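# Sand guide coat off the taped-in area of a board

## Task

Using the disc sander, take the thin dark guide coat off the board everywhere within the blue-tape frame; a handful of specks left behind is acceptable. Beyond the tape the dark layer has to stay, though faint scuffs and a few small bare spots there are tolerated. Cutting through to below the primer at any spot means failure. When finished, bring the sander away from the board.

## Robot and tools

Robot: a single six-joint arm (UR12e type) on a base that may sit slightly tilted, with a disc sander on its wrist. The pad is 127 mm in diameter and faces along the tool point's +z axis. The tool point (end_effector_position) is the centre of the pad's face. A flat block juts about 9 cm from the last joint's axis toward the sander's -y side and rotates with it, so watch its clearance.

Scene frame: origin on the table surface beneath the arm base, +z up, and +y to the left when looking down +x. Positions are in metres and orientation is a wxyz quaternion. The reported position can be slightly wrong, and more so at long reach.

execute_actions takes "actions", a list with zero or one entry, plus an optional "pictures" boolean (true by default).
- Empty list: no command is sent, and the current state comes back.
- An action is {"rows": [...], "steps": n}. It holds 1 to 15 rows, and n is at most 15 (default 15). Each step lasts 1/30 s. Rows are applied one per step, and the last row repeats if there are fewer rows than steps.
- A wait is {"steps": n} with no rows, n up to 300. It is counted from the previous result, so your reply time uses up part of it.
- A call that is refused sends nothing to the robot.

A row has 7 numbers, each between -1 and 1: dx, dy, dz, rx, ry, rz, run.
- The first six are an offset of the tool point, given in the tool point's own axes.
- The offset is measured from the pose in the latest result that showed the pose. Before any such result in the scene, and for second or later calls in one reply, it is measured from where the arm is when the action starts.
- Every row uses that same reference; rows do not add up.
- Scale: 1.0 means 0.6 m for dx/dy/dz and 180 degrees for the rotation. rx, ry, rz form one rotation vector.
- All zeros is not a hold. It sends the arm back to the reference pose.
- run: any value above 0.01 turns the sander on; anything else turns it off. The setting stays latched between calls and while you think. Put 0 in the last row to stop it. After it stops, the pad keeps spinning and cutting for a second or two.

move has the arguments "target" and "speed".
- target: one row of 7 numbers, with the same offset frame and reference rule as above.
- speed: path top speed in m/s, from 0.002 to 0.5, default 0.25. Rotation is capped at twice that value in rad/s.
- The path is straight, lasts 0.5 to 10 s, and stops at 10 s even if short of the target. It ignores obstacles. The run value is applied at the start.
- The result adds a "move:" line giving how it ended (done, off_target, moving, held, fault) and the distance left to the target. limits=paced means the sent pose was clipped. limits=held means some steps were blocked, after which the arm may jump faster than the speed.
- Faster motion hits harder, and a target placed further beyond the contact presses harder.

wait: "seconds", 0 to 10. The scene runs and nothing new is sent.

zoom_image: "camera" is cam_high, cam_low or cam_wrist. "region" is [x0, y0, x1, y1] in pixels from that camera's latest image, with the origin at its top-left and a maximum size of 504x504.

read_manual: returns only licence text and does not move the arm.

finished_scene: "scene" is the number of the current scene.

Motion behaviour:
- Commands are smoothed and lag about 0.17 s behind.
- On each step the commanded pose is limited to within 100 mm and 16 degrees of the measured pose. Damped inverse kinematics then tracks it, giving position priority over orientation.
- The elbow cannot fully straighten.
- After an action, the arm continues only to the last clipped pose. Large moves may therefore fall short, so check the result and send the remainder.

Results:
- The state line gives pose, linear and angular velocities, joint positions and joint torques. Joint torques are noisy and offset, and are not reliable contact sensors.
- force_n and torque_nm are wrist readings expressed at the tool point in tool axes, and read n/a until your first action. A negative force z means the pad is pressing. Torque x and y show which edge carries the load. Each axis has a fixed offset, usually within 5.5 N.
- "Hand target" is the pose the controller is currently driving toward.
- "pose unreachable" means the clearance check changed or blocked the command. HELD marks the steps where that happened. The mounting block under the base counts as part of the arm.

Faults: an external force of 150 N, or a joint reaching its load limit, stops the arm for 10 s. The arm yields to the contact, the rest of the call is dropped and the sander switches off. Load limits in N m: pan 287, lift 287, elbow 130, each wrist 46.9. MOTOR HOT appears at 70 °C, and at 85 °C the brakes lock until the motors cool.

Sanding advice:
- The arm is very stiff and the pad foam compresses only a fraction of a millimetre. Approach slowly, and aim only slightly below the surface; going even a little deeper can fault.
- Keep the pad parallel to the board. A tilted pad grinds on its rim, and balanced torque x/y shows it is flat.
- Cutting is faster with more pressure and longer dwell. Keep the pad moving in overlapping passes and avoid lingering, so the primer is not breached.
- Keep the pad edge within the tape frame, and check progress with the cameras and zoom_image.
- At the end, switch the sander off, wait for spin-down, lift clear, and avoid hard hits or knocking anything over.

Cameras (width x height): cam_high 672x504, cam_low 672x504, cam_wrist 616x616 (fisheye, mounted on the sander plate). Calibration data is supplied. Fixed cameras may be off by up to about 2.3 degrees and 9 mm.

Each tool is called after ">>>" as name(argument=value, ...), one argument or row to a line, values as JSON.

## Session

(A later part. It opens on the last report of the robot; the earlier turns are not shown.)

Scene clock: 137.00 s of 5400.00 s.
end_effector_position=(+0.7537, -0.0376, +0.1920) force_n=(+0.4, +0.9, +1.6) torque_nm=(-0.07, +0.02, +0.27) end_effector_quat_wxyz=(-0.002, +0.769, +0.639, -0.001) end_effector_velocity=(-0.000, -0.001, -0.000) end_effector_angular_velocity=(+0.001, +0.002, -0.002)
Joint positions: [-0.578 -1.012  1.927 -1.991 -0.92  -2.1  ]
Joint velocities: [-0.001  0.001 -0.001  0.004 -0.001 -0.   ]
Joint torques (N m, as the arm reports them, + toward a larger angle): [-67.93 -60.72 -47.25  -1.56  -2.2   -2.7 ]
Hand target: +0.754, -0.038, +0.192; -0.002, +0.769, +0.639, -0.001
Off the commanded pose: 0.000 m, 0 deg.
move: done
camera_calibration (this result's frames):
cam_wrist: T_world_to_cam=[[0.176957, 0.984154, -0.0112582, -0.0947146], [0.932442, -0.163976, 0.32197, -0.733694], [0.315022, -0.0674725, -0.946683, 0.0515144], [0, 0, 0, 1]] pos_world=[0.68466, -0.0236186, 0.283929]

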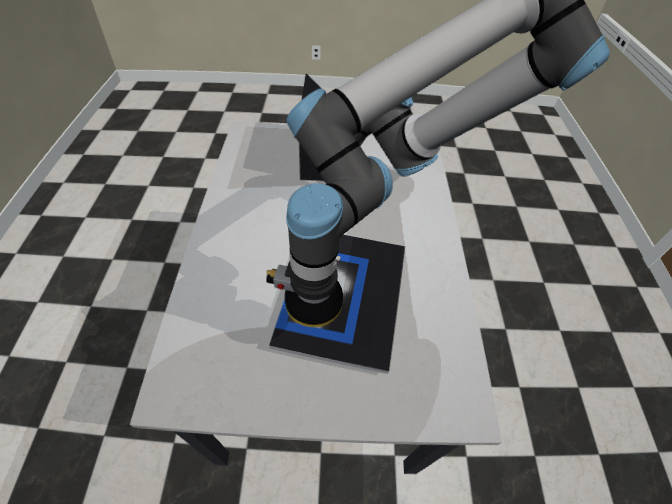

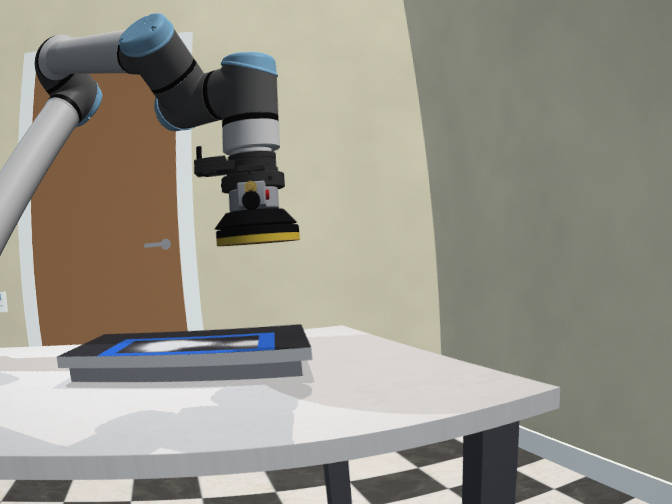

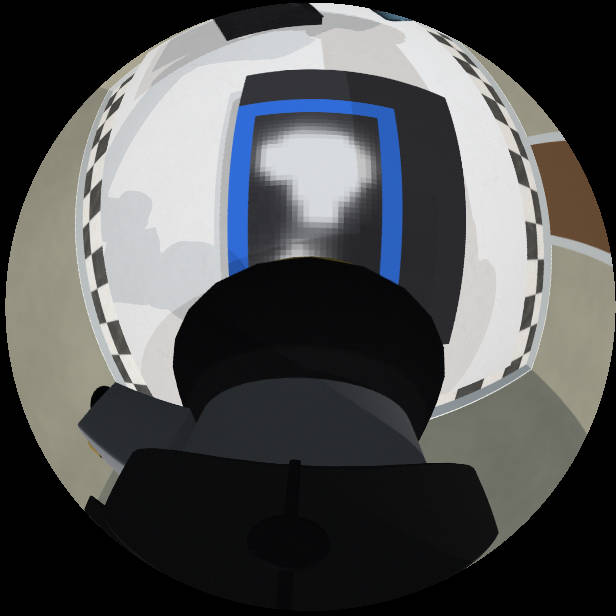

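>>> move(
  target=[-0.053,-0.095,0.245,0,0.001,0,0],
  speed=0.15,
)

>>> move(
  target=[0,0,0.0045,0,0,0,1],
  speed=0.004,
)

>>> execute_actions(
  actions=[
    {"steps":30},
  ],
  pictures=false,
)

>>> move(
  target=[0,-0.232,0.0007,-0.002,0,0,1],
  speed=0.04,
)

>>> execute_actions(
  actions=[
    {"steps":45},
  ],
  pictures=false,
)

>>> move(
  target=[0.107,0,0.0004,0,-0.002,0,1],
  speed=0.04,
)

>>> execute_actions(
  actions=[
    {"steps":45},
  ],
  pictures=false,
)

>>> move(
  target=[0,0.232,0.0007,0.002,0,0,1],
  speed=0.04,
)

>>> execute_actions(
  actions=[
    {"steps":45},
  ],
  pictures=false,
)

>>> move(
  target=[-0.053,0.25,-0.3,0,0,0,0],
  speed=0.25,
)

>>> zoom_image(
  camera="cam_wrist",
  region=[200, 60, 420, 280],
)

Scene clock: 160.27 s of 5400.00 s.
end_effector_position=(+0.6913, -0.0584, +0.0453) force_n=(-0.7, +0.2, +1.4) torque_nm=(-0.32, +0.25, +0.21) end_effector_quat_wxyz=(-0.003, +0.769, +0.639, +0.000) end_effector_velocity=(-0.001, +0.001, -0.002) end_effector_angular_velocity=(+0.001, +0.000, +0.000)
Joint positions: [-0.514 -0.898  2.11  -2.33  -0.888 -2.029]
Joint velocities: [ 0.002  0.002  0.002 -0.004  0.002  0.001]
Joint torques (N m, as the arm reports them, + toward a larger angle): [-46.02 -40.48 -25.44  -7.04   2.3    2.48]
Hand target: +0.691, -0.058, +0.045; -0.003, +0.769, +0.639, +0.000
Off the commanded pose: 0.000 m, 0 deg.
move: done
camera_calibration (this result's frames):
cam_wrist: T_world_to_cam=[[0.176934, 0.98419, -0.00804425, -0.0650361], [0.932273, -0.164969, 0.321951, -0.631597], [0.315534, -0.0644635, -0.946722, -0.0692014], [0, 0, 0, 1]] pos_world=[0.622163, -0.0446469, 0.137306]

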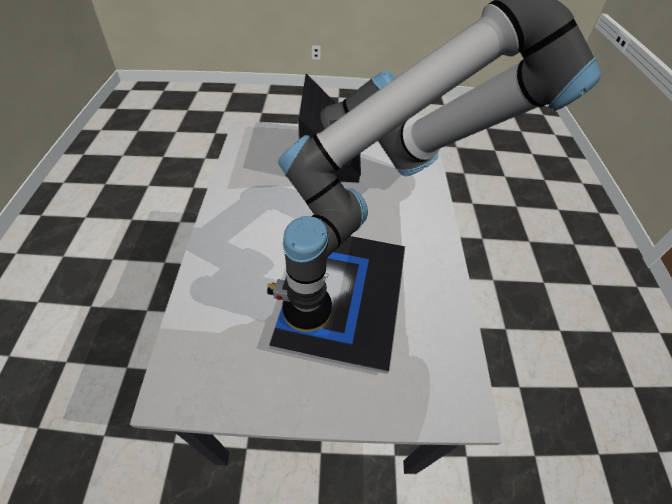

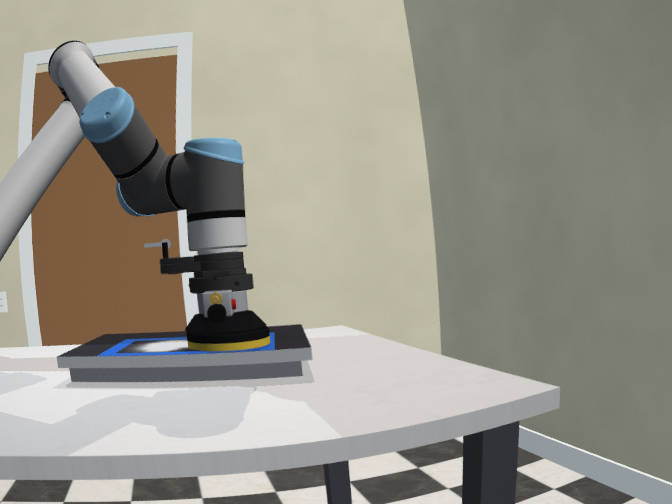

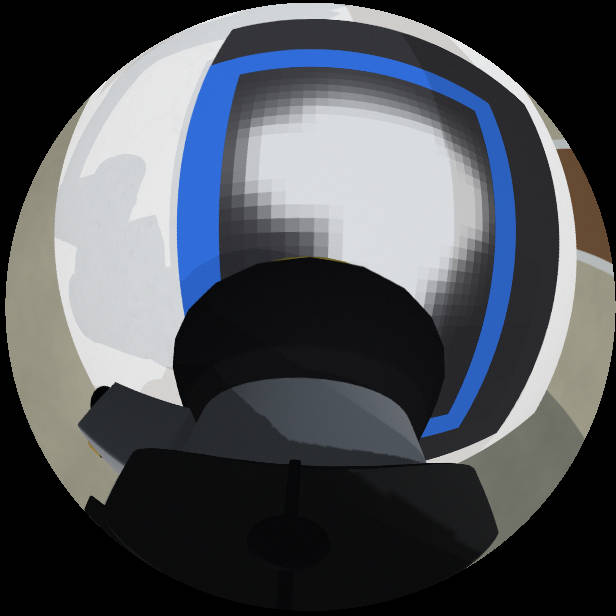

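Scene clock: 161.17 s of 5400.00 s.
end_effector_position=(+0.6913, -0.0584, +0.0428) force_n=(-2.3, -2.7, -16.0) torque_nm=(-0.53, +0.43, +0.13) end_effector_quat_wxyz=(-0.002, +0.769, +0.640, +0.000) end_effector_velocity=(+0.002, +0.000, -0.000) end_effector_angular_velocity=(-0.000, -0.000, +0.001)
Joint positions: [-0.512 -0.895  2.111 -2.336 -0.887 -2.026]
Joint velocities: [ 0.002  0.001 -0.002 -0.     0.001  0.001]
Joint torques (N m, as the arm reports them, + toward a larger angle): [-41.21 -31.08 -18.8   -4.71   1.89   2.91]
Hand target: +0.691, -0.058, +0.043; -0.003, +0.769, +0.639, +0.000
Off the commanded pose: 0.000 m, 0 deg.
move: done
camera_calibration (this result's frames):
cam_wrist: T_world_to_cam=[[0.176821, 0.98421, -0.00809133, -0.0649934], [0.932238, -0.164836, 0.32212, -0.630815], [0.3157, -0.0645008, -0.946664, -0.0717912], [0, 0, 0, 1]] pos_world=[0.622226, -0.0446445, 0.13471]

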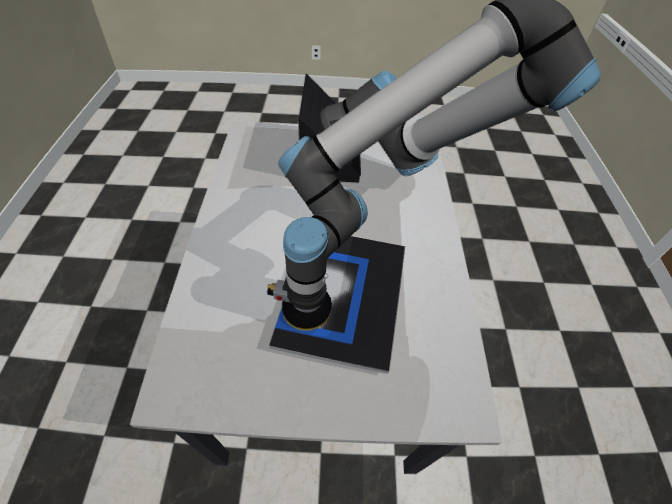

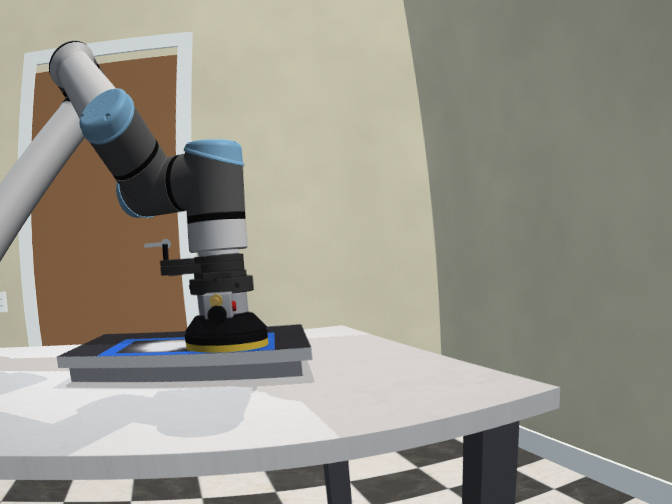

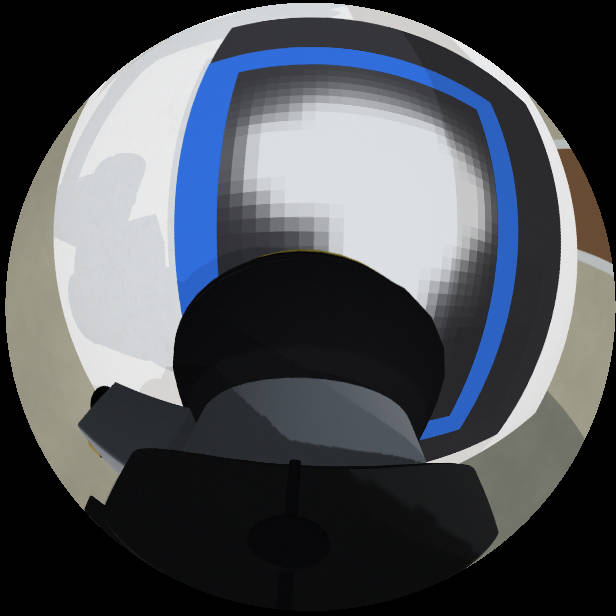

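Scene clock: 162.17 s of 5400.00 s.
end_effector_position=(+0.6913, -0.0584, +0.0426) force_n=(+1.6, +0.5, -18.1) torque_nm=(-0.60, -0.57, +0.31) end_effector_quat_wxyz=(-0.003, +0.769, +0.639, +0.000) end_effector_velocity=(+0.000, +0.000, +0.000) end_effector_angular_velocity=(+0.000, -0.000, -0.000)
Joint positions: [-0.511 -0.895  2.111 -2.336 -0.887 -2.026]
Joint velocities: [ 0.    -0.    -0.001  0.001  0.     0.001]
Joint torques (N m, as the arm reports them, + toward a larger angle): [-37.89 -28.71 -16.21  -0.09  -1.34   2.12]
Hand target: +0.691, -0.058, +0.043; -0.003, +0.769, +0.639, +0.000
Off the commanded pose: 0.000 m, 0 deg.
Steps of this call (steps 1 to 30: nothing new was sent). Readings (end_effector_position | what the end effector reports):
1: (+0.6913, -0.0584, +0.0427) | force_n=(-2.3, -4.7, -18.2) torque_nm=(-0.53, +0.50, +0.16)
2: (+0.6913, -0.0584, +0.0427) | force_n=(+3.9, -1.6, -16.5) torque_nm=(-0.28, -0.80, -0.13)
4: (+0.6913, -0.0584, +0.0427) | force_n=(+0.5, -2.5, -15.7) torque_nm=(-1.28, +0.05, +0.20)
8: (+0.6913, -0.0584, +0.0427) | force_n=(-3.5, +1.3, -13.6) torque_nm=(-0.33, +0.32, +0.19)
30: the state above

Scene clock: 166.20 s of 5400.00 s.
end_effector_position=(+0.5544, -0.0331, +0.0428) force_n=(-1.9, -1.2, -6.7) torque_nm=(+0.03, +0.08, +0.11) end_effector_quat_wxyz=(-0.000, +0.769, +0.639, +0.002) end_effector_velocity=(-0.001, -0.000, +0.001) end_effector_angular_velocity=(-0.002, -0.000, +0.001)
Joint positions: [-0.598 -1.029  2.379 -2.417 -0.923 -2.119]
Joint velocities: [-0.001 -0.002  0.002 -0.001 -0.002 -0.001]
Joint torques (N m, as the arm reports them, + toward a larger angle): [-52.01 -39.8  -18.28  -5.68  -2.55  -3.27]
Hand target: +0.554, -0.033, +0.043; -0.000, +0.769, +0.639, +0.002
Off the commanded pose: 0.000 m, 0 deg.
move: done
camera_calibration (this result's frames):
cam_wrist: T_world_to_cam=[[0.177038, 0.98417, -0.0081497, -0.0657822], [0.93026, -0.164625, 0.327895, -0.498204], [0.321363, -0.0656313, -0.944679, -0.0301236], [0, 0, 0, 1]] pos_world=[0.484785, -0.0192531, 0.134365]

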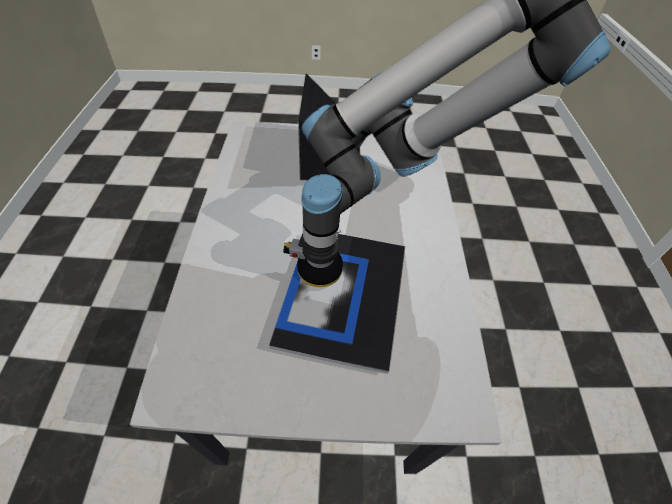

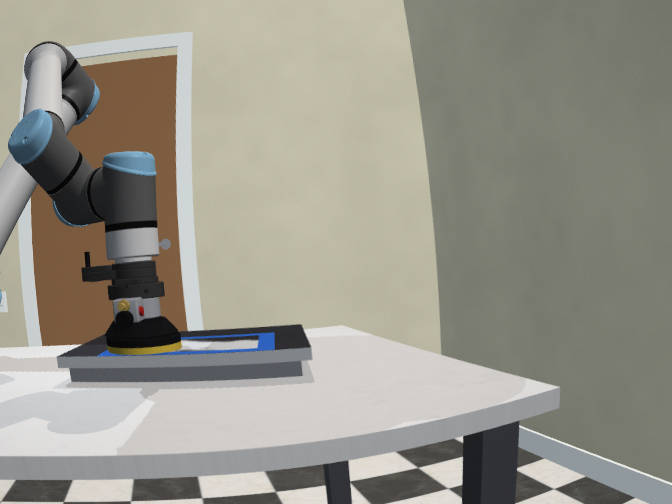

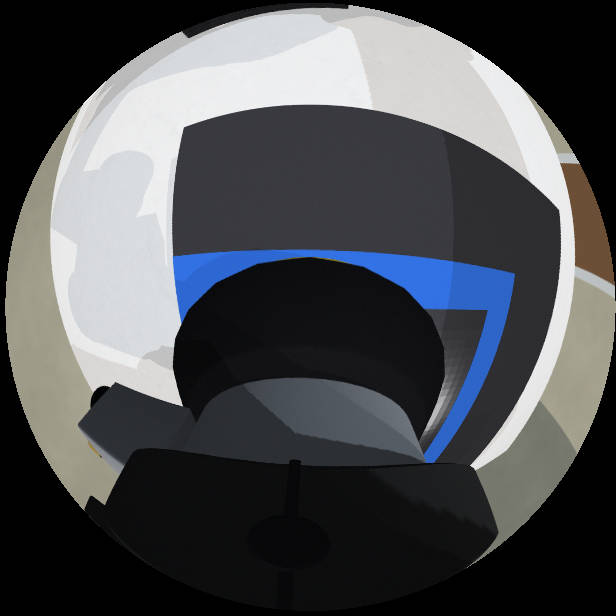

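Scene clock: 167.70 s of 5400.00 s.
end_effector_position=(+0.5544, -0.0331, +0.0429) force_n=(+2.6, +0.3, -9.5) torque_nm=(-0.20, -0.63, +0.35) end_effector_quat_wxyz=(-0.000, +0.769, +0.639, +0.002) end_effector_velocity=(+0.000, +0.000, +0.000) end_effector_angular_velocity=(+0.000, -0.001, -0.000)
Joint positions: [-0.598 -1.029  2.379 -2.417 -0.923 -2.12 ]
Joint velocities: [-0.    -0.    -0.     0.     0.001  0.   ]
Joint torques (N m, as the arm reports them, + toward a larger angle): [-52.76 -38.06 -20.05  -3.1    1.78  -2.87]
Hand target: +0.554, -0.033, +0.043; -0.000, +0.769, +0.639, +0.002
Off the commanded pose: 0.000 m, 0 deg.
Steps of this call (steps 1 to 45: nothing new was sent). Readings (end_effector_position | what the end effector reports):
1: (+0.5544, -0.0331, +0.0428) | force_n=(+0.8, -3.1, -5.9) torque_nm=(-0.63, -0.22, +0.25)
2: (+0.5544, -0.0331, +0.0428) | force_n=(+3.6, +1.8, -1.7) torque_nm=(-0.33, -0.54, +0.15)
4: (+0.5544, -0.0331, +0.0429) | force_n=(+1.0, -6.3, -7.2) torque_nm=(-1.17, +0.08, +0.15)
8: (+0.5544, -0.0331, +0.0429) | force_n=(+2.1, -1.7, -6.8) torque_nm=(-0.10, -0.31, +0.04)
45: the state above

Scene clock: 169.87 s of 5400.00 s.
end_effector_position=(+0.5660, +0.0300, +0.0428) force_n=(+2.0, -1.2, -5.7) torque_nm=(-0.40, +0.10, +0.31) end_effector_quat_wxyz=(+0.002, +0.769, +0.639, -0.000) end_effector_velocity=(-0.000, +0.001, -0.000) end_effector_angular_velocity=(-0.001, +0.001, +0.000)
Joint positions: [-0.515 -1.12   2.383 -2.391 -0.891 -2.024]
Joint velocities: [ 0.002 -0.002 -0.     0.001 -0.001  0.002]
Joint torques (N m, as the arm reports them, + toward a larger angle): [-28.92 -37.59 -33.23  -0.69   2.04   2.46]
Hand target: +0.566, +0.030, +0.043; +0.002, +0.769, +0.639, -0.000
Off the commanded pose: 0.000 m, 0 deg.
move: done
camera_calibration (this result's frames):
cam_wrist: T_world_to_cam=[[0.177017, 0.984103, -0.0143335, -0.129645], [0.930639, -0.162625, 0.327816, -0.498822], [0.320274, -0.0713682, -0.944633, -0.0289459], [0, 0, 0, 1]] pos_world=[0.496443, 0.0443975, 0.13432]

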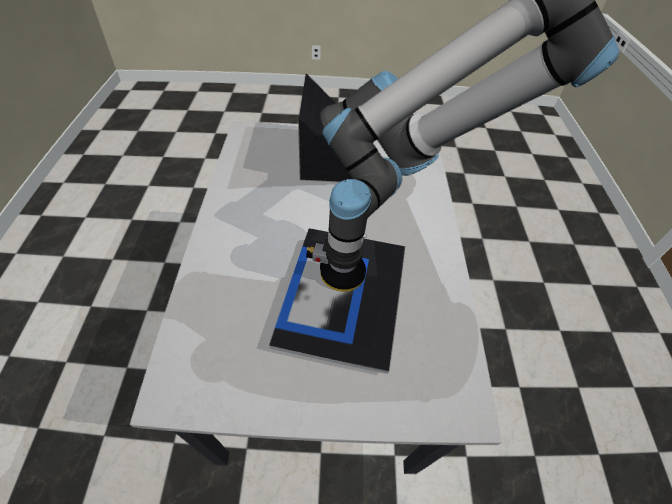

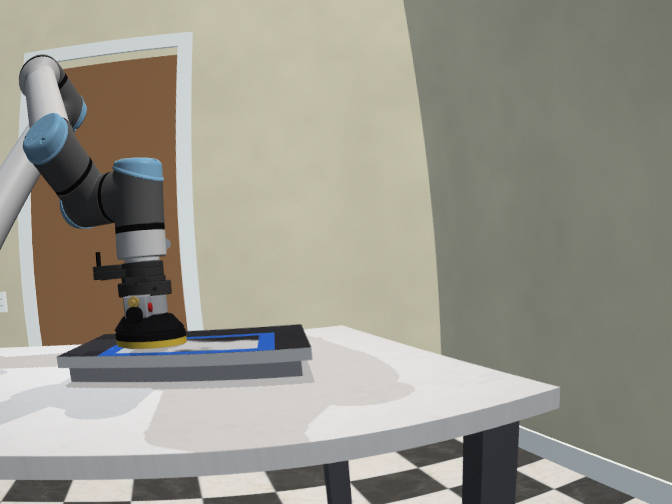

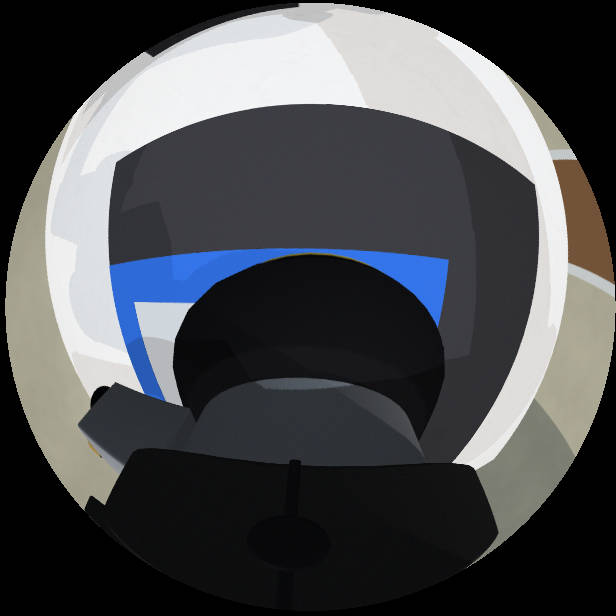

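Scene clock: 171.37 s of 5400.00 s.
end_effector_position=(+0.5660, +0.0301, +0.0428) force_n=(-1.1, -5.4, -7.5) torque_nm=(-0.68, +0.64, +0.20) end_effector_quat_wxyz=(+0.002, +0.769, +0.639, -0.000) end_effector_velocity=(+0.000, -0.001, +0.000) end_effector_angular_velocity=(+0.000, +0.000, -0.001)
Joint positions: [-0.515 -1.12   2.383 -2.391 -0.891 -2.023]
Joint velocities: [-0.001  0.    -0.     0.001 -0.001 -0.001]
Joint torques (N m, as the arm reports them, + toward a larger angle): [-31.7  -38.03 -33.47  -4.69  -1.43   2.61]
Hand target: +0.566, +0.030, +0.043; +0.002, +0.769, +0.639, -0.000
Off the commanded pose: 0.000 m, 0 deg.
Steps of this call (steps 1 to 45: nothing new was sent). Readings (end_effector_position | what the end effector reports):
1: (+0.5660, +0.0300, +0.0428) | force_n=(+4.4, +0.3, -2.4) torque_nm=(-0.27, -0.24, +0.21)
2: (+0.5660, +0.0300, +0.0428) | force_n=(+1.8, +0.1, -9.0) torque_nm=(-0.24, +0.25, +0.24)
4: (+0.5660, +0.0301, +0.0428) | force_n=(+3.1, -5.8, -12.6) torque_nm=(-0.56, -0.02, +0.14)
8: (+0.5660, +0.0301, +0.0428) | force_n=(+1.3, -0.6, -5.8) torque_nm=(-0.39, -0.08, +0.25)
45: the state above

Scene clock: 175.40 s of 5400.00 s.
end_effector_position=(+0.7028, +0.0048, +0.0426) force_n=(+0.5, -4.7, -14.1) torque_nm=(-0.48, +0.17, +0.00) end_effector_quat_wxyz=(-0.001, +0.769, +0.639, -0.002) end_effector_velocity=(+0.001, -0.001, +0.001) end_effector_angular_velocity=(+0.001, -0.001, -0.002)
Joint positions: [-0.445 -0.965  2.115 -2.323 -0.865 -1.945]
Joint velocities: [-0.001  0.001 -0.003  0.002  0.001  0.001]
Joint torques (N m, as the arm reports them, + toward a larger angle): [-40.05 -30.57 -29.65   0.27   1.78   2.8 ]
Hand target: +0.703, +0.005, +0.043; -0.001, +0.769, +0.639, -0.002
Off the commanded pose: 0.000 m, 0 deg.
move: done
camera_calibration (this result's frames):
cam_wrist: T_world_to_cam=[[0.176918, 0.984123, -0.0142361, -0.129019], [0.932637, -0.163006, 0.321896, -0.631364], [0.314464, -0.0702263, -0.946668, -0.0705564], [0, 0, 0, 1]] pos_world=[0.633847, 0.0190992, 0.134603]

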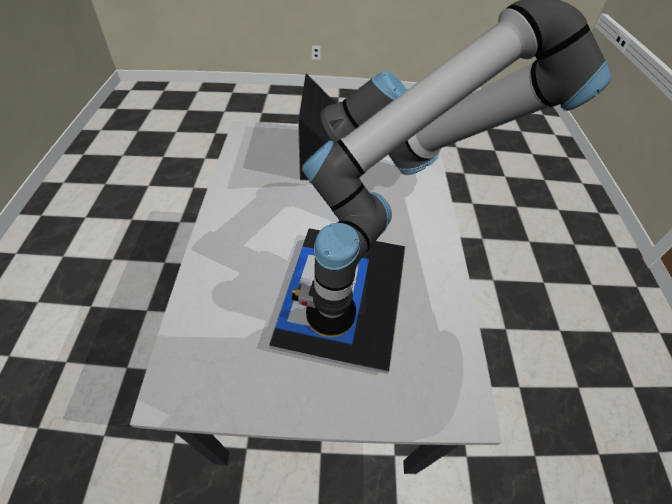

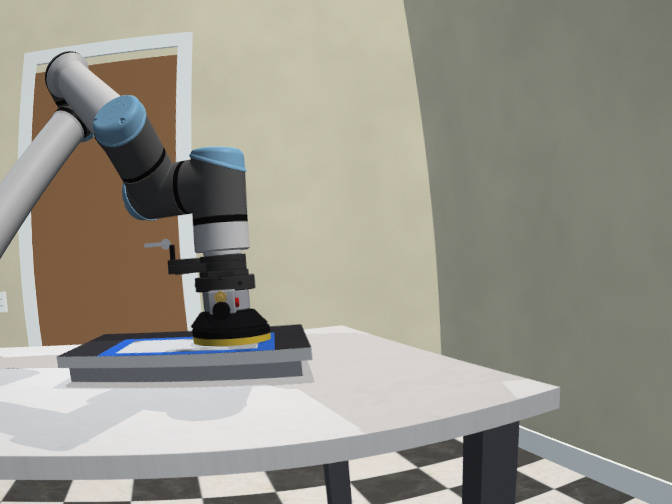

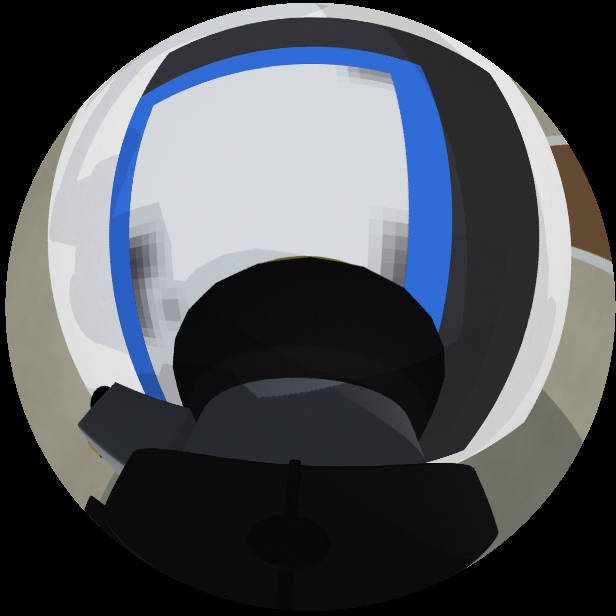

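Scene clock: 176.90 s of 5400.00 s.
end_effector_position=(+0.7029, +0.0048, +0.0426) force_n=(+7.2, +0.7, -14.9) torque_nm=(-0.47, -0.79, +0.22) end_effector_quat_wxyz=(-0.001, +0.769, +0.639, -0.002) end_effector_velocity=(+0.001, -0.001, -0.000) end_effector_angular_velocity=(+0.000, -0.000, -0.000)
Joint positions: [-0.445 -0.965  2.115 -2.323 -0.865 -1.945]
Joint velocities: [-0.     0.002 -0.001 -0.001  0.001  0.   ]
Joint torques (N m, as the arm reports them, + toward a larger angle): [-37.3  -27.38 -28.27  -3.65  -1.34   1.12]
Hand target: +0.703, +0.005, +0.043; -0.001, +0.769, +0.639, -0.002
Off the commanded pose: 0.000 m, 0 deg.
Steps of this call (steps 1 to 45: nothing new was sent). Readings (end_effector_position | what the end effector reports):
1: (+0.7029, +0.0048, +0.0426) | force_n=(+6.3, -4.1, -15.3) torque_nm=(-0.89, -0.65, +0.08)
2: (+0.7029, +0.0048, +0.0426) | force_n=(-0.2, -0.5, -9.7) torque_nm=(-0.87, +0.35, +0.07)
4: (+0.7029, +0.0048, +0.0426) | force_n=(-0.8, -3.6, -21.8) torque_nm=(-0.20, +0.52, +0.04)
8: (+0.7029, +0.0048, +0.0426) | force_n=(-2.3, -1.0, -21.7) torque_nm=(-0.18, +0.96, +0.13)
45: the state above

Scene clock: 178.60 s of 5400.00 s.
end_effector_position=(+0.8454, -0.0534, +0.2220) force_n=(+0.0, -3.8, +3.8) torque_nm=(-0.60, +0.01, +0.08) end_effector_quat_wxyz=(-0.001, +0.769, +0.639, -0.002) end_effector_velocity=(-0.000, +0.000, -0.001) end_effector_angular_velocity=(+0.002, +0.002, -0.000)
Joint positions: [-0.555 -0.913  1.716 -1.896 -0.911 -2.073]
Joint velocities: [ 0.001  0.001 -0.001  0.004  0.001 -0.001]
Joint torques (N m, as the arm reports them, + toward a larger angle): [-75.3  -46.55 -49.41  -1.58  -2.72  -2.53]
Hand target: +0.846, -0.053, +0.222; -0.001, +0.769, +0.639, -0.002
Off the commanded pose: 0.000 m, 0 deg.
move: done
camera_calibration (this result's frames):
cam_wrist: T_world_to_cam=[[0.176986, 0.984108, -0.0143809, -0.0944627], [0.932625, -0.163023, 0.321922, -0.831576], [0.314462, -0.0703876, -0.946657, 0.0502574], [0, 0, 0, 1]] pos_world=[0.776464, -0.0390668, 0.313921]

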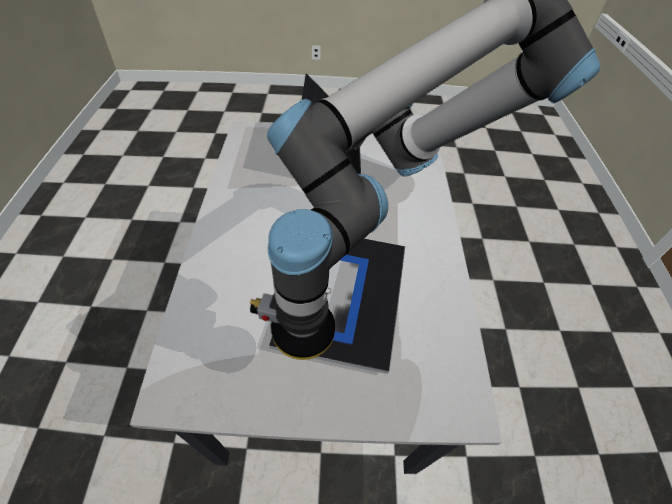

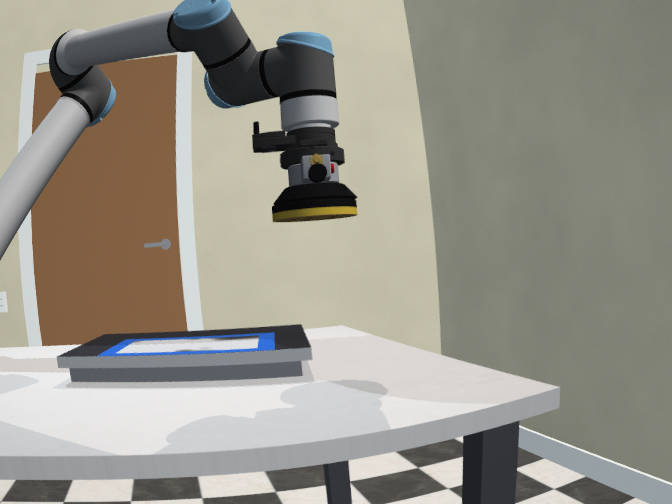

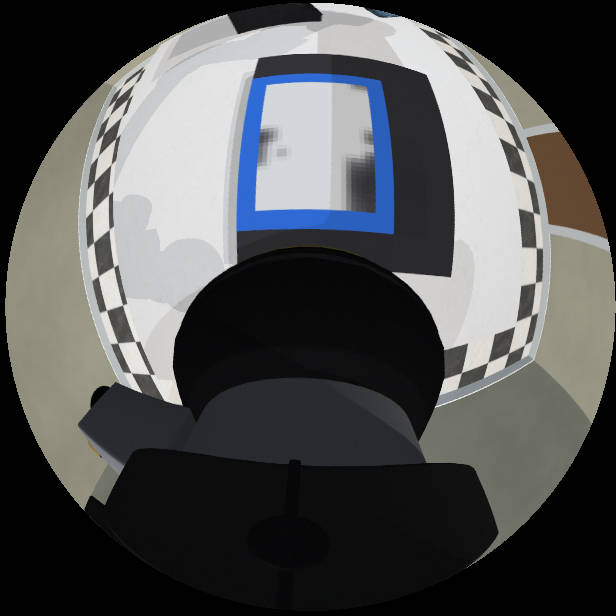

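Region (200, 60, 420, 280) of cam_wrist's 616x616 image, scaled by 2.291, with more detail than that image has.

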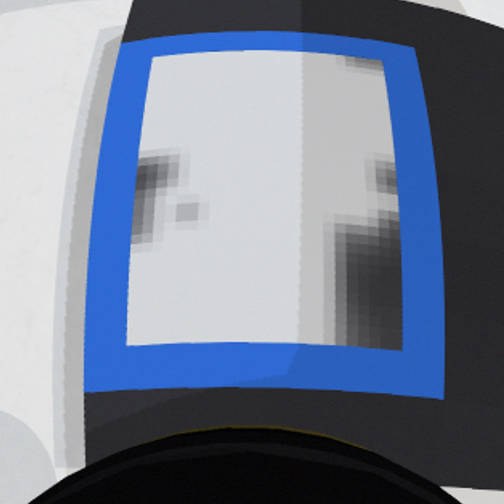

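>>> move(
  target=[0.053,-0.25,0.2957,0,-0.001,0,0],
  speed=0.2,
)

>>> move(
  target=[0,0,0.0042,0,0,0,1],
  speed=0.004,
)

>>> execute_actions(
  actions=[
    {"steps":75},
  ],
  pictures=false,
)

>>> move(
  target=[0,-0.232,0.0008,-0.002,0,0,1],
  speed=0.045,
)

>>> execute_actions(
  actions=[
    {"steps":15},
  ],
  pictures=false,
)

>>> execute_actions(
  actions=[
    {"rows":[[0,0,-0.01,0,0,0,0]],"steps":10},
  ],
  pictures=false,
)

>>> move(
  target=[-0.107,0.11,0,0.001,0.0035,0,0],
  speed=0.15,
)

Scene clock: 193.83 s of 5400.00 s.
end_effector_position=(+0.7029, +0.0048, +0.0452) force_n=(+1.8, -0.5, +3.4) torque_nm=(-0.17, +0.09, +0.22) end_effector_quat_wxyz=(+0.000, +0.769, +0.639, -0.004) end_effector_velocity=(-0.002, -0.001, -0.002) end_effector_angular_velocity=(+0.001, +0.001, -0.002)
Joint positions: [-0.446 -0.969  2.114 -2.319 -0.868 -1.946]
Joint velocities: [-0.     0.002  0.003 -0.003 -0.     0.001]
Joint torques (N m, as the arm reports them, + toward a larger angle): [-48.56 -37.1  -24.74  -6.53   1.91   1.86]
Hand target: +0.703, +0.005, +0.045; +0.000, +0.769, +0.639, -0.004
Off the commanded pose: 0.000 m, 0 deg.
move: done
camera_calibration (this result's frames):
cam_wrist: T_world_to_cam=[[0.176901, 0.984075, -0.0174093, -0.12884], [0.932831, -0.161996, 0.321844, -0.632396], [0.313899, -0.0731746, -0.946632, -0.0677293], [0, 0, 0, 1]] pos_world=[0.63397, 0.0193869, 0.137175]

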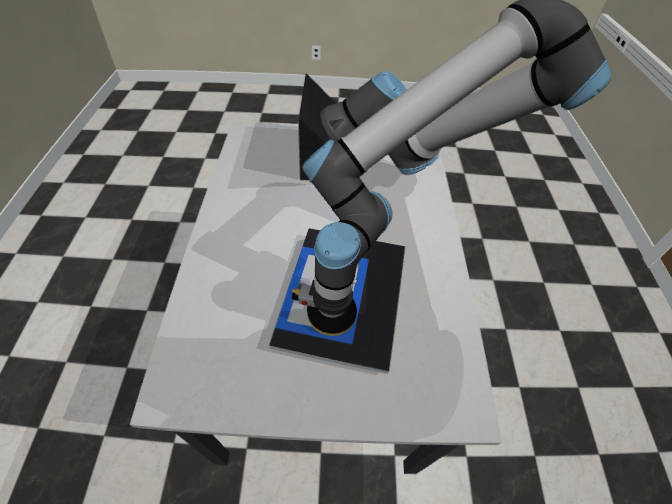

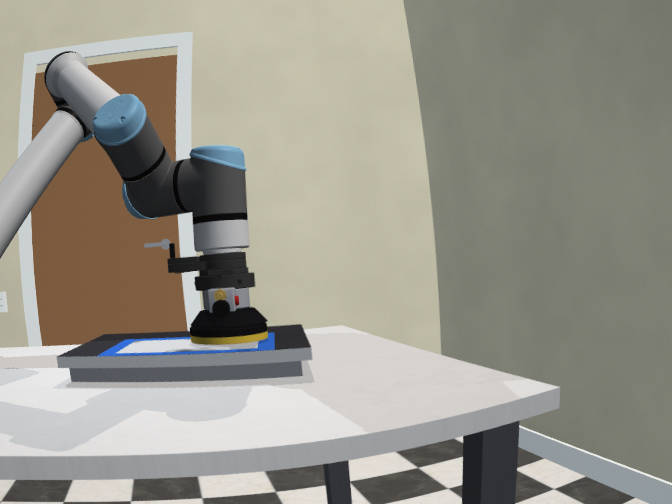

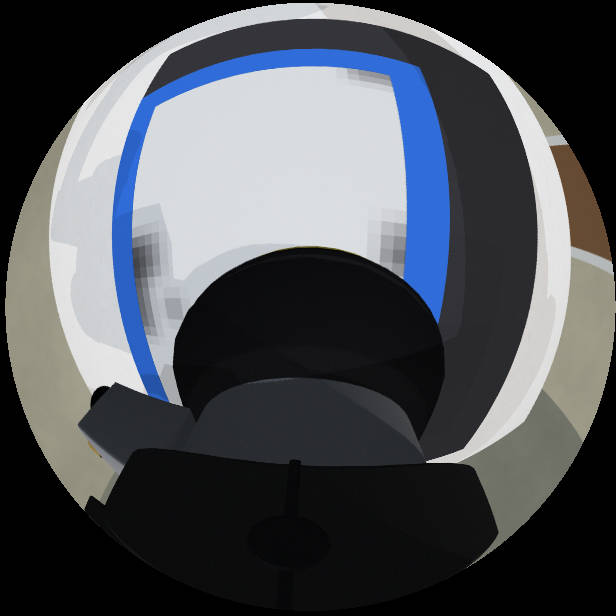

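Scene clock: 194.67 s of 5400.00 s.
end_effector_position=(+0.7030, +0.0048, +0.0428) force_n=(+1.7, -2.1, -9.2) torque_nm=(-0.60, -0.01, +0.12) end_effector_quat_wxyz=(+0.000, +0.769, +0.639, -0.003) end_effector_velocity=(-0.001, -0.001, -0.001) end_effector_angular_velocity=(+0.001, +0.000, -0.001)
Joint positions: [-0.444 -0.966  2.115 -2.325 -0.867 -1.943]
Joint velocities: [-0.     0.001  0.001 -0.002  0.     0.   ]
Joint torques (N m, as the arm reports them, + toward a larger angle): [-44.36 -31.88 -20.72  -5.28   1.13   2.8 ]
Hand target: +0.703, +0.005, +0.043; +0.000, +0.769, +0.639, -0.004
Off the commanded pose: 0.000 m, 0 deg.
move: done
camera_calibration (this result's frames):
cam_wrist: T_world_to_cam=[[0.176811, 0.984091, -0.017423, -0.12882], [0.9328, -0.161895, 0.321986, -0.631662], [0.314043, -0.0731828, -0.946584, -0.07014], [0, 0, 0, 1]] pos_world=[0.634018, 0.0193744, 0.134749]

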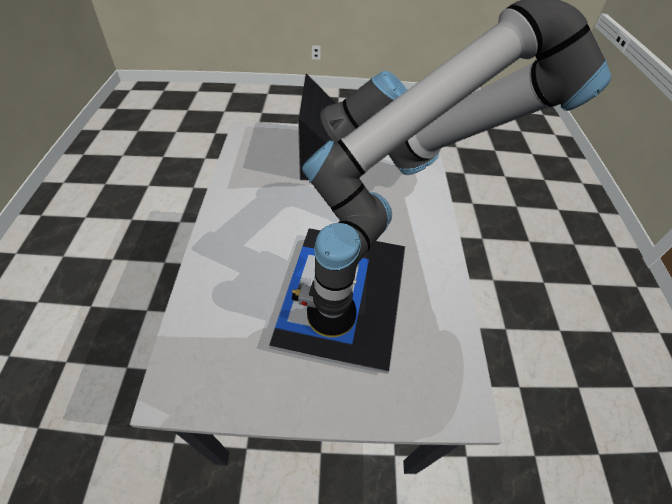

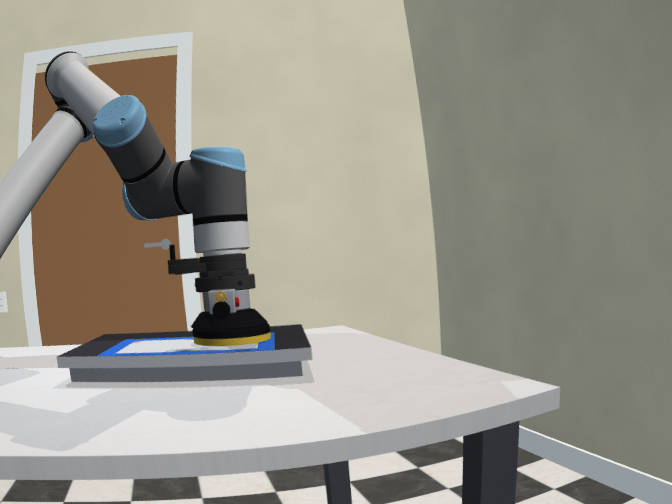

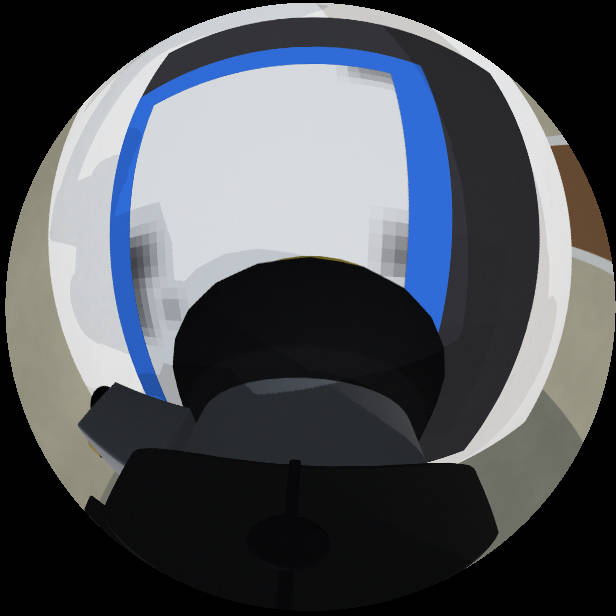

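Scene clock: 197.17 s of 5400.00 s.
end_effector_position=(+0.7029, +0.0048, +0.0427) force_n=(-2.0, -3.3, -18.3) torque_nm=(-0.54, +1.08, +0.19) end_effector_quat_wxyz=(+0.000, +0.769, +0.639, -0.004) end_effector_velocity=(+0.000, -0.000, -0.001) end_effector_angular_velocity=(-0.000, +0.001, +0.000)
Joint positions: [-0.444 -0.966  2.115 -2.325 -0.867 -1.943]
Joint velocities: [ 0.001  0.001 -0.001 -0.    -0.    -0.   ]
Joint torques (N m, as the arm reports them, + toward a larger angle): [-38.53 -27.61 -19.45  -1.2   -0.51   1.2 ]
Hand target: +0.703, +0.005, +0.043; +0.000, +0.769, +0.639, -0.004
Off the commanded pose: 0.000 m, 0 deg.
Steps of this call (steps 1 to 75: nothing new was sent). Readings (end_effector_position | what the end effector reports):
1: (+0.7030, +0.0048, +0.0428) | force_n=(+3.6, +0.5, -11.6) torque_nm=(-0.57, -0.24, +0.25)
2: (+0.7030, +0.0048, +0.0428) | force_n=(+5.3, +3.3, -5.1) torque_nm=(-0.48, -0.24, +0.23)
4: (+0.7029, +0.0048, +0.0428) | force_n=(-1.6, -3.8, -11.5) torque_nm=(-0.77, +0.91, +0.23)
8: (+0.7029, +0.0048, +0.0427) | force_n=(-0.2, -6.5, -7.5) torque_nm=(-1.63, +0.45, +0.16)
75: the state above

Scene clock: 200.83 s of 5400.00 s.
end_effector_position=(+0.5661, +0.0301, +0.0428) force_n=(+1.0, -1.8, -5.9) torque_nm=(-0.04, +0.47, +0.16) end_effector_quat_wxyz=(+0.003, +0.769, +0.639, -0.002) end_effector_velocity=(-0.001, +0.001, -0.000) end_effector_angular_velocity=(-0.000, +0.000, +0.002)
Joint positions: [-0.514 -1.121  2.383 -2.393 -0.893 -2.021]
Joint velocities: [ 0.001 -0.002  0.002 -0.     0.    -0.001]
Joint torques (N m, as the arm reports them, + toward a larger angle): [-49.04 -39.1  -21.8   -5.69  -2.22  -2.59]
Hand target: +0.566, +0.030, +0.043; +0.003, +0.769, +0.639, -0.002
Off the commanded pose: 0.000 m, 0 deg.
move: done
camera_calibration (this result's frames):
cam_wrist: T_world_to_cam=[[0.17701, 0.984053, -0.0175107, -0.129591], [0.930834, -0.161604, 0.327769, -0.499051], [0.319712, -0.0743179, -0.944596, -0.0285311], [0, 0, 0, 1]] pos_world=[0.496594, 0.0447557, 0.134354]

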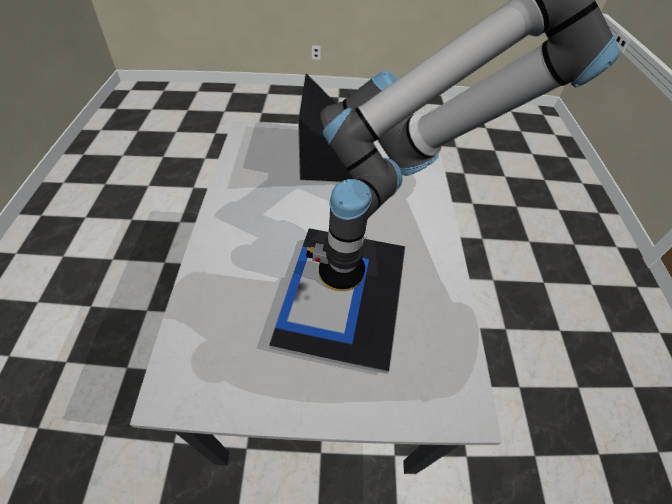

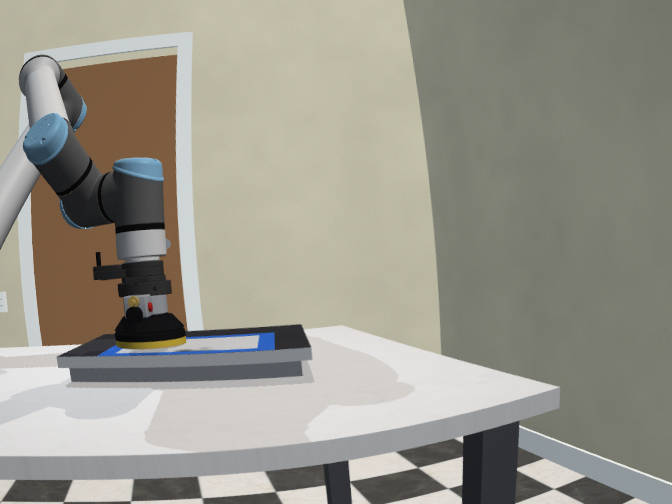

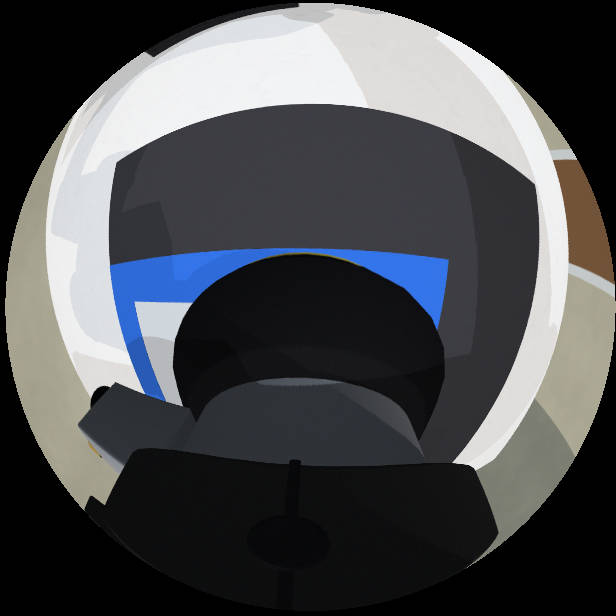

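Scene clock: 201.33 s of 5400.00 s.
end_effector_position=(+0.5660, +0.0301, +0.0429) force_n=(+0.0, +0.9, -2.9) torque_nm=(+0.12, +0.61, +0.02) end_effector_quat_wxyz=(+0.003, +0.769, +0.639, -0.002) end_effector_velocity=(-0.000, -0.000, -0.001) end_effector_angular_velocity=(-0.000, +0.001, +0.000)
Joint positions: [-0.514 -1.121  2.383 -2.393 -0.893 -2.021]
Joint velocities: [ 0.001  0.001  0.    -0.001 -0.     0.   ]
Joint torques (N m, as the arm reports them, + toward a larger angle): [-49.94 -37.42 -19.89  -5.71  -0.97  -2.47]
Hand target: +0.566, +0.030, +0.043; +0.003, +0.769, +0.639, -0.002
Off the commanded pose: 0.000 m, 0 deg.
Steps of this call (steps 1 to 15: nothing new was sent). Readings (end_effector_position | what the end effector reports):
1: (+0.5661, +0.0301, +0.0428) | force_n=(+1.0, -2.0, -6.6) torque_nm=(-0.08, +0.15, +0.06)
2: (+0.5660, +0.0301, +0.0428) | force_n=(-2.0, -1.8, -4.9) torque_nm=(-0.18, +0.46, +0.15)
4: (+0.5660, +0.0301, +0.0429) | force_n=(+2.1, +1.3, -3.2) torque_nm=(-0.24, -0.01, +0.11)
8: (+0.5660, +0.0301, +0.0429) | force_n=(+1.3, +1.8, -10.6) torque_nm=(+0.52, +0.35, +0.18)
15: the state above

Scene clock: 201.67 s of 5400.00 s.
end_effector_position=(+0.5660, +0.0301, +0.0487) force_n=(+1.9, -5.9, +1.0) torque_nm=(-0.89, +0.01, +0.18) end_effector_quat_wxyz=(+0.003, +0.769, +0.639, -0.002) end_effector_velocity=(+0.000, -0.001, +0.003) end_effector_angular_velocity=(-0.001, -0.001, -0.001)
Joint positions: [-0.521 -1.13   2.381 -2.377 -0.896 -2.029]
Joint velocities: [-0.004 -0.004 -0.001  0.007 -0.002 -0.003]
Joint torques (N m, as the arm reports them, + toward a larger angle): [-53.12 -43.5  -37.61  -1.96  -2.02  -2.9 ]
Hand target: +0.566, +0.030, +0.049; +0.003, +0.769, +0.639, -0.002
Off the commanded pose: 0.000 m, 0 deg.
Steps of this call (steps 1 to 10: all 10 steps of this action). Readings (end_effector_position | what the end effector reports):
1: (+0.5660, +0.0301, +0.0429) | force_n=(+0.3, -1.9, -11.4) torque_nm=(+0.28, +0.47, +0.14)
2: (+0.5660, +0.0301, +0.0436) | force_n=(+1.1, -4.6, +4.5) torque_nm=(-0.45, +0.02, +0.04)
4: (+0.5659, +0.0301, +0.0463) | force_n=(+0.0, -2.3, +8.5) torque_nm=(-0.54, +0.14, +0.24)
8: (+0.5659, +0.0301, +0.0484) | force_n=(+2.5, +2.4, +0.3) torque_nm=(+0.14, -0.34, +0.39)
10: the state above

Scene clock: 203.00 s of 5400.00 s.
end_effector_position=(+0.6192, -0.0450, +0.0494) force_n=(+0.2, -4.3, +0.1) torque_nm=(-0.54, +0.36, +0.15) end_effector_quat_wxyz=(-0.002, +0.769, +0.639, +0.002) end_effector_velocity=(+0.001, -0.001, +0.001) end_effector_angular_velocity=(+0.001, -0.002, -0.002)
Joint positions: [-0.559 -0.975  2.252 -2.365 -0.905 -2.079]
Joint velocities: [-0.002  0.001 -0.001  0.001  0.001  0.   ]
Joint torques (N m, as the arm reports them, + toward a larger angle): [-60.68 -32.2  -36.86  -1.27  -2.74  -3.08]
Hand target: +0.619, -0.045, +0.049; -0.002, +0.769, +0.639, +0.002
Off the commanded pose: 0.000 m, 0 deg.
move: done
camera_calibration (this result's frames):
cam_wrist: T_world_to_cam=[[0.176979, 0.984193, -0.00658665, -0.0655479], [0.931181, -0.165272, 0.324941, -0.562971], [0.318716, -0.0636412, -0.945711, -0.0437683], [0, 0, 0, 1]] pos_world=[0.549779, -0.0313173, 0.141109]

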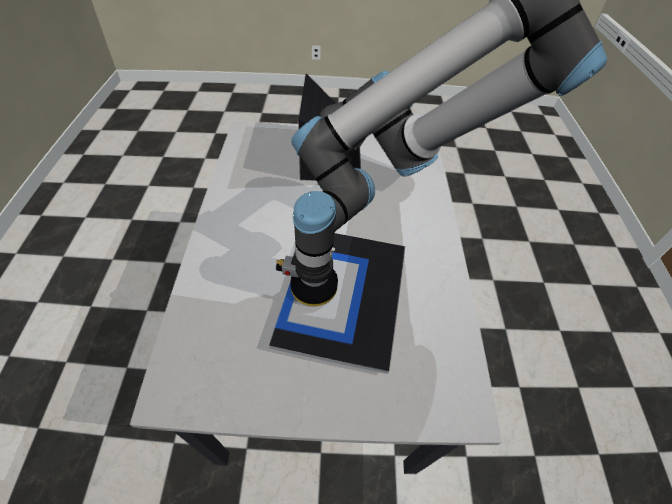

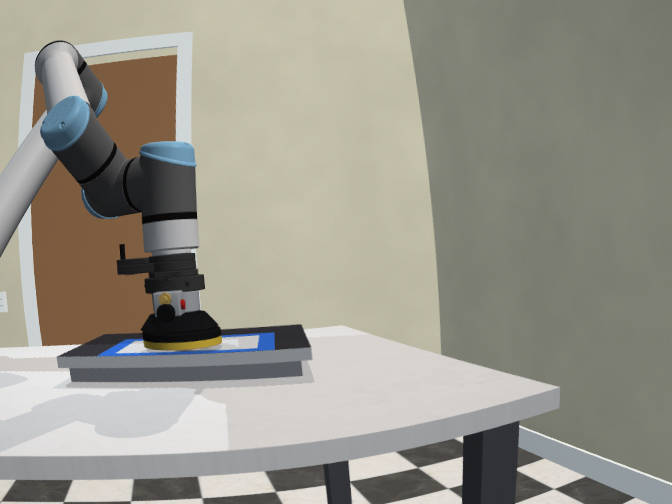

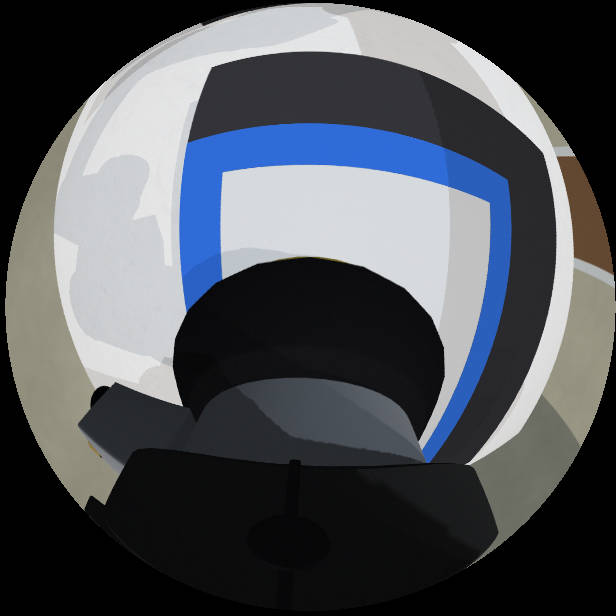

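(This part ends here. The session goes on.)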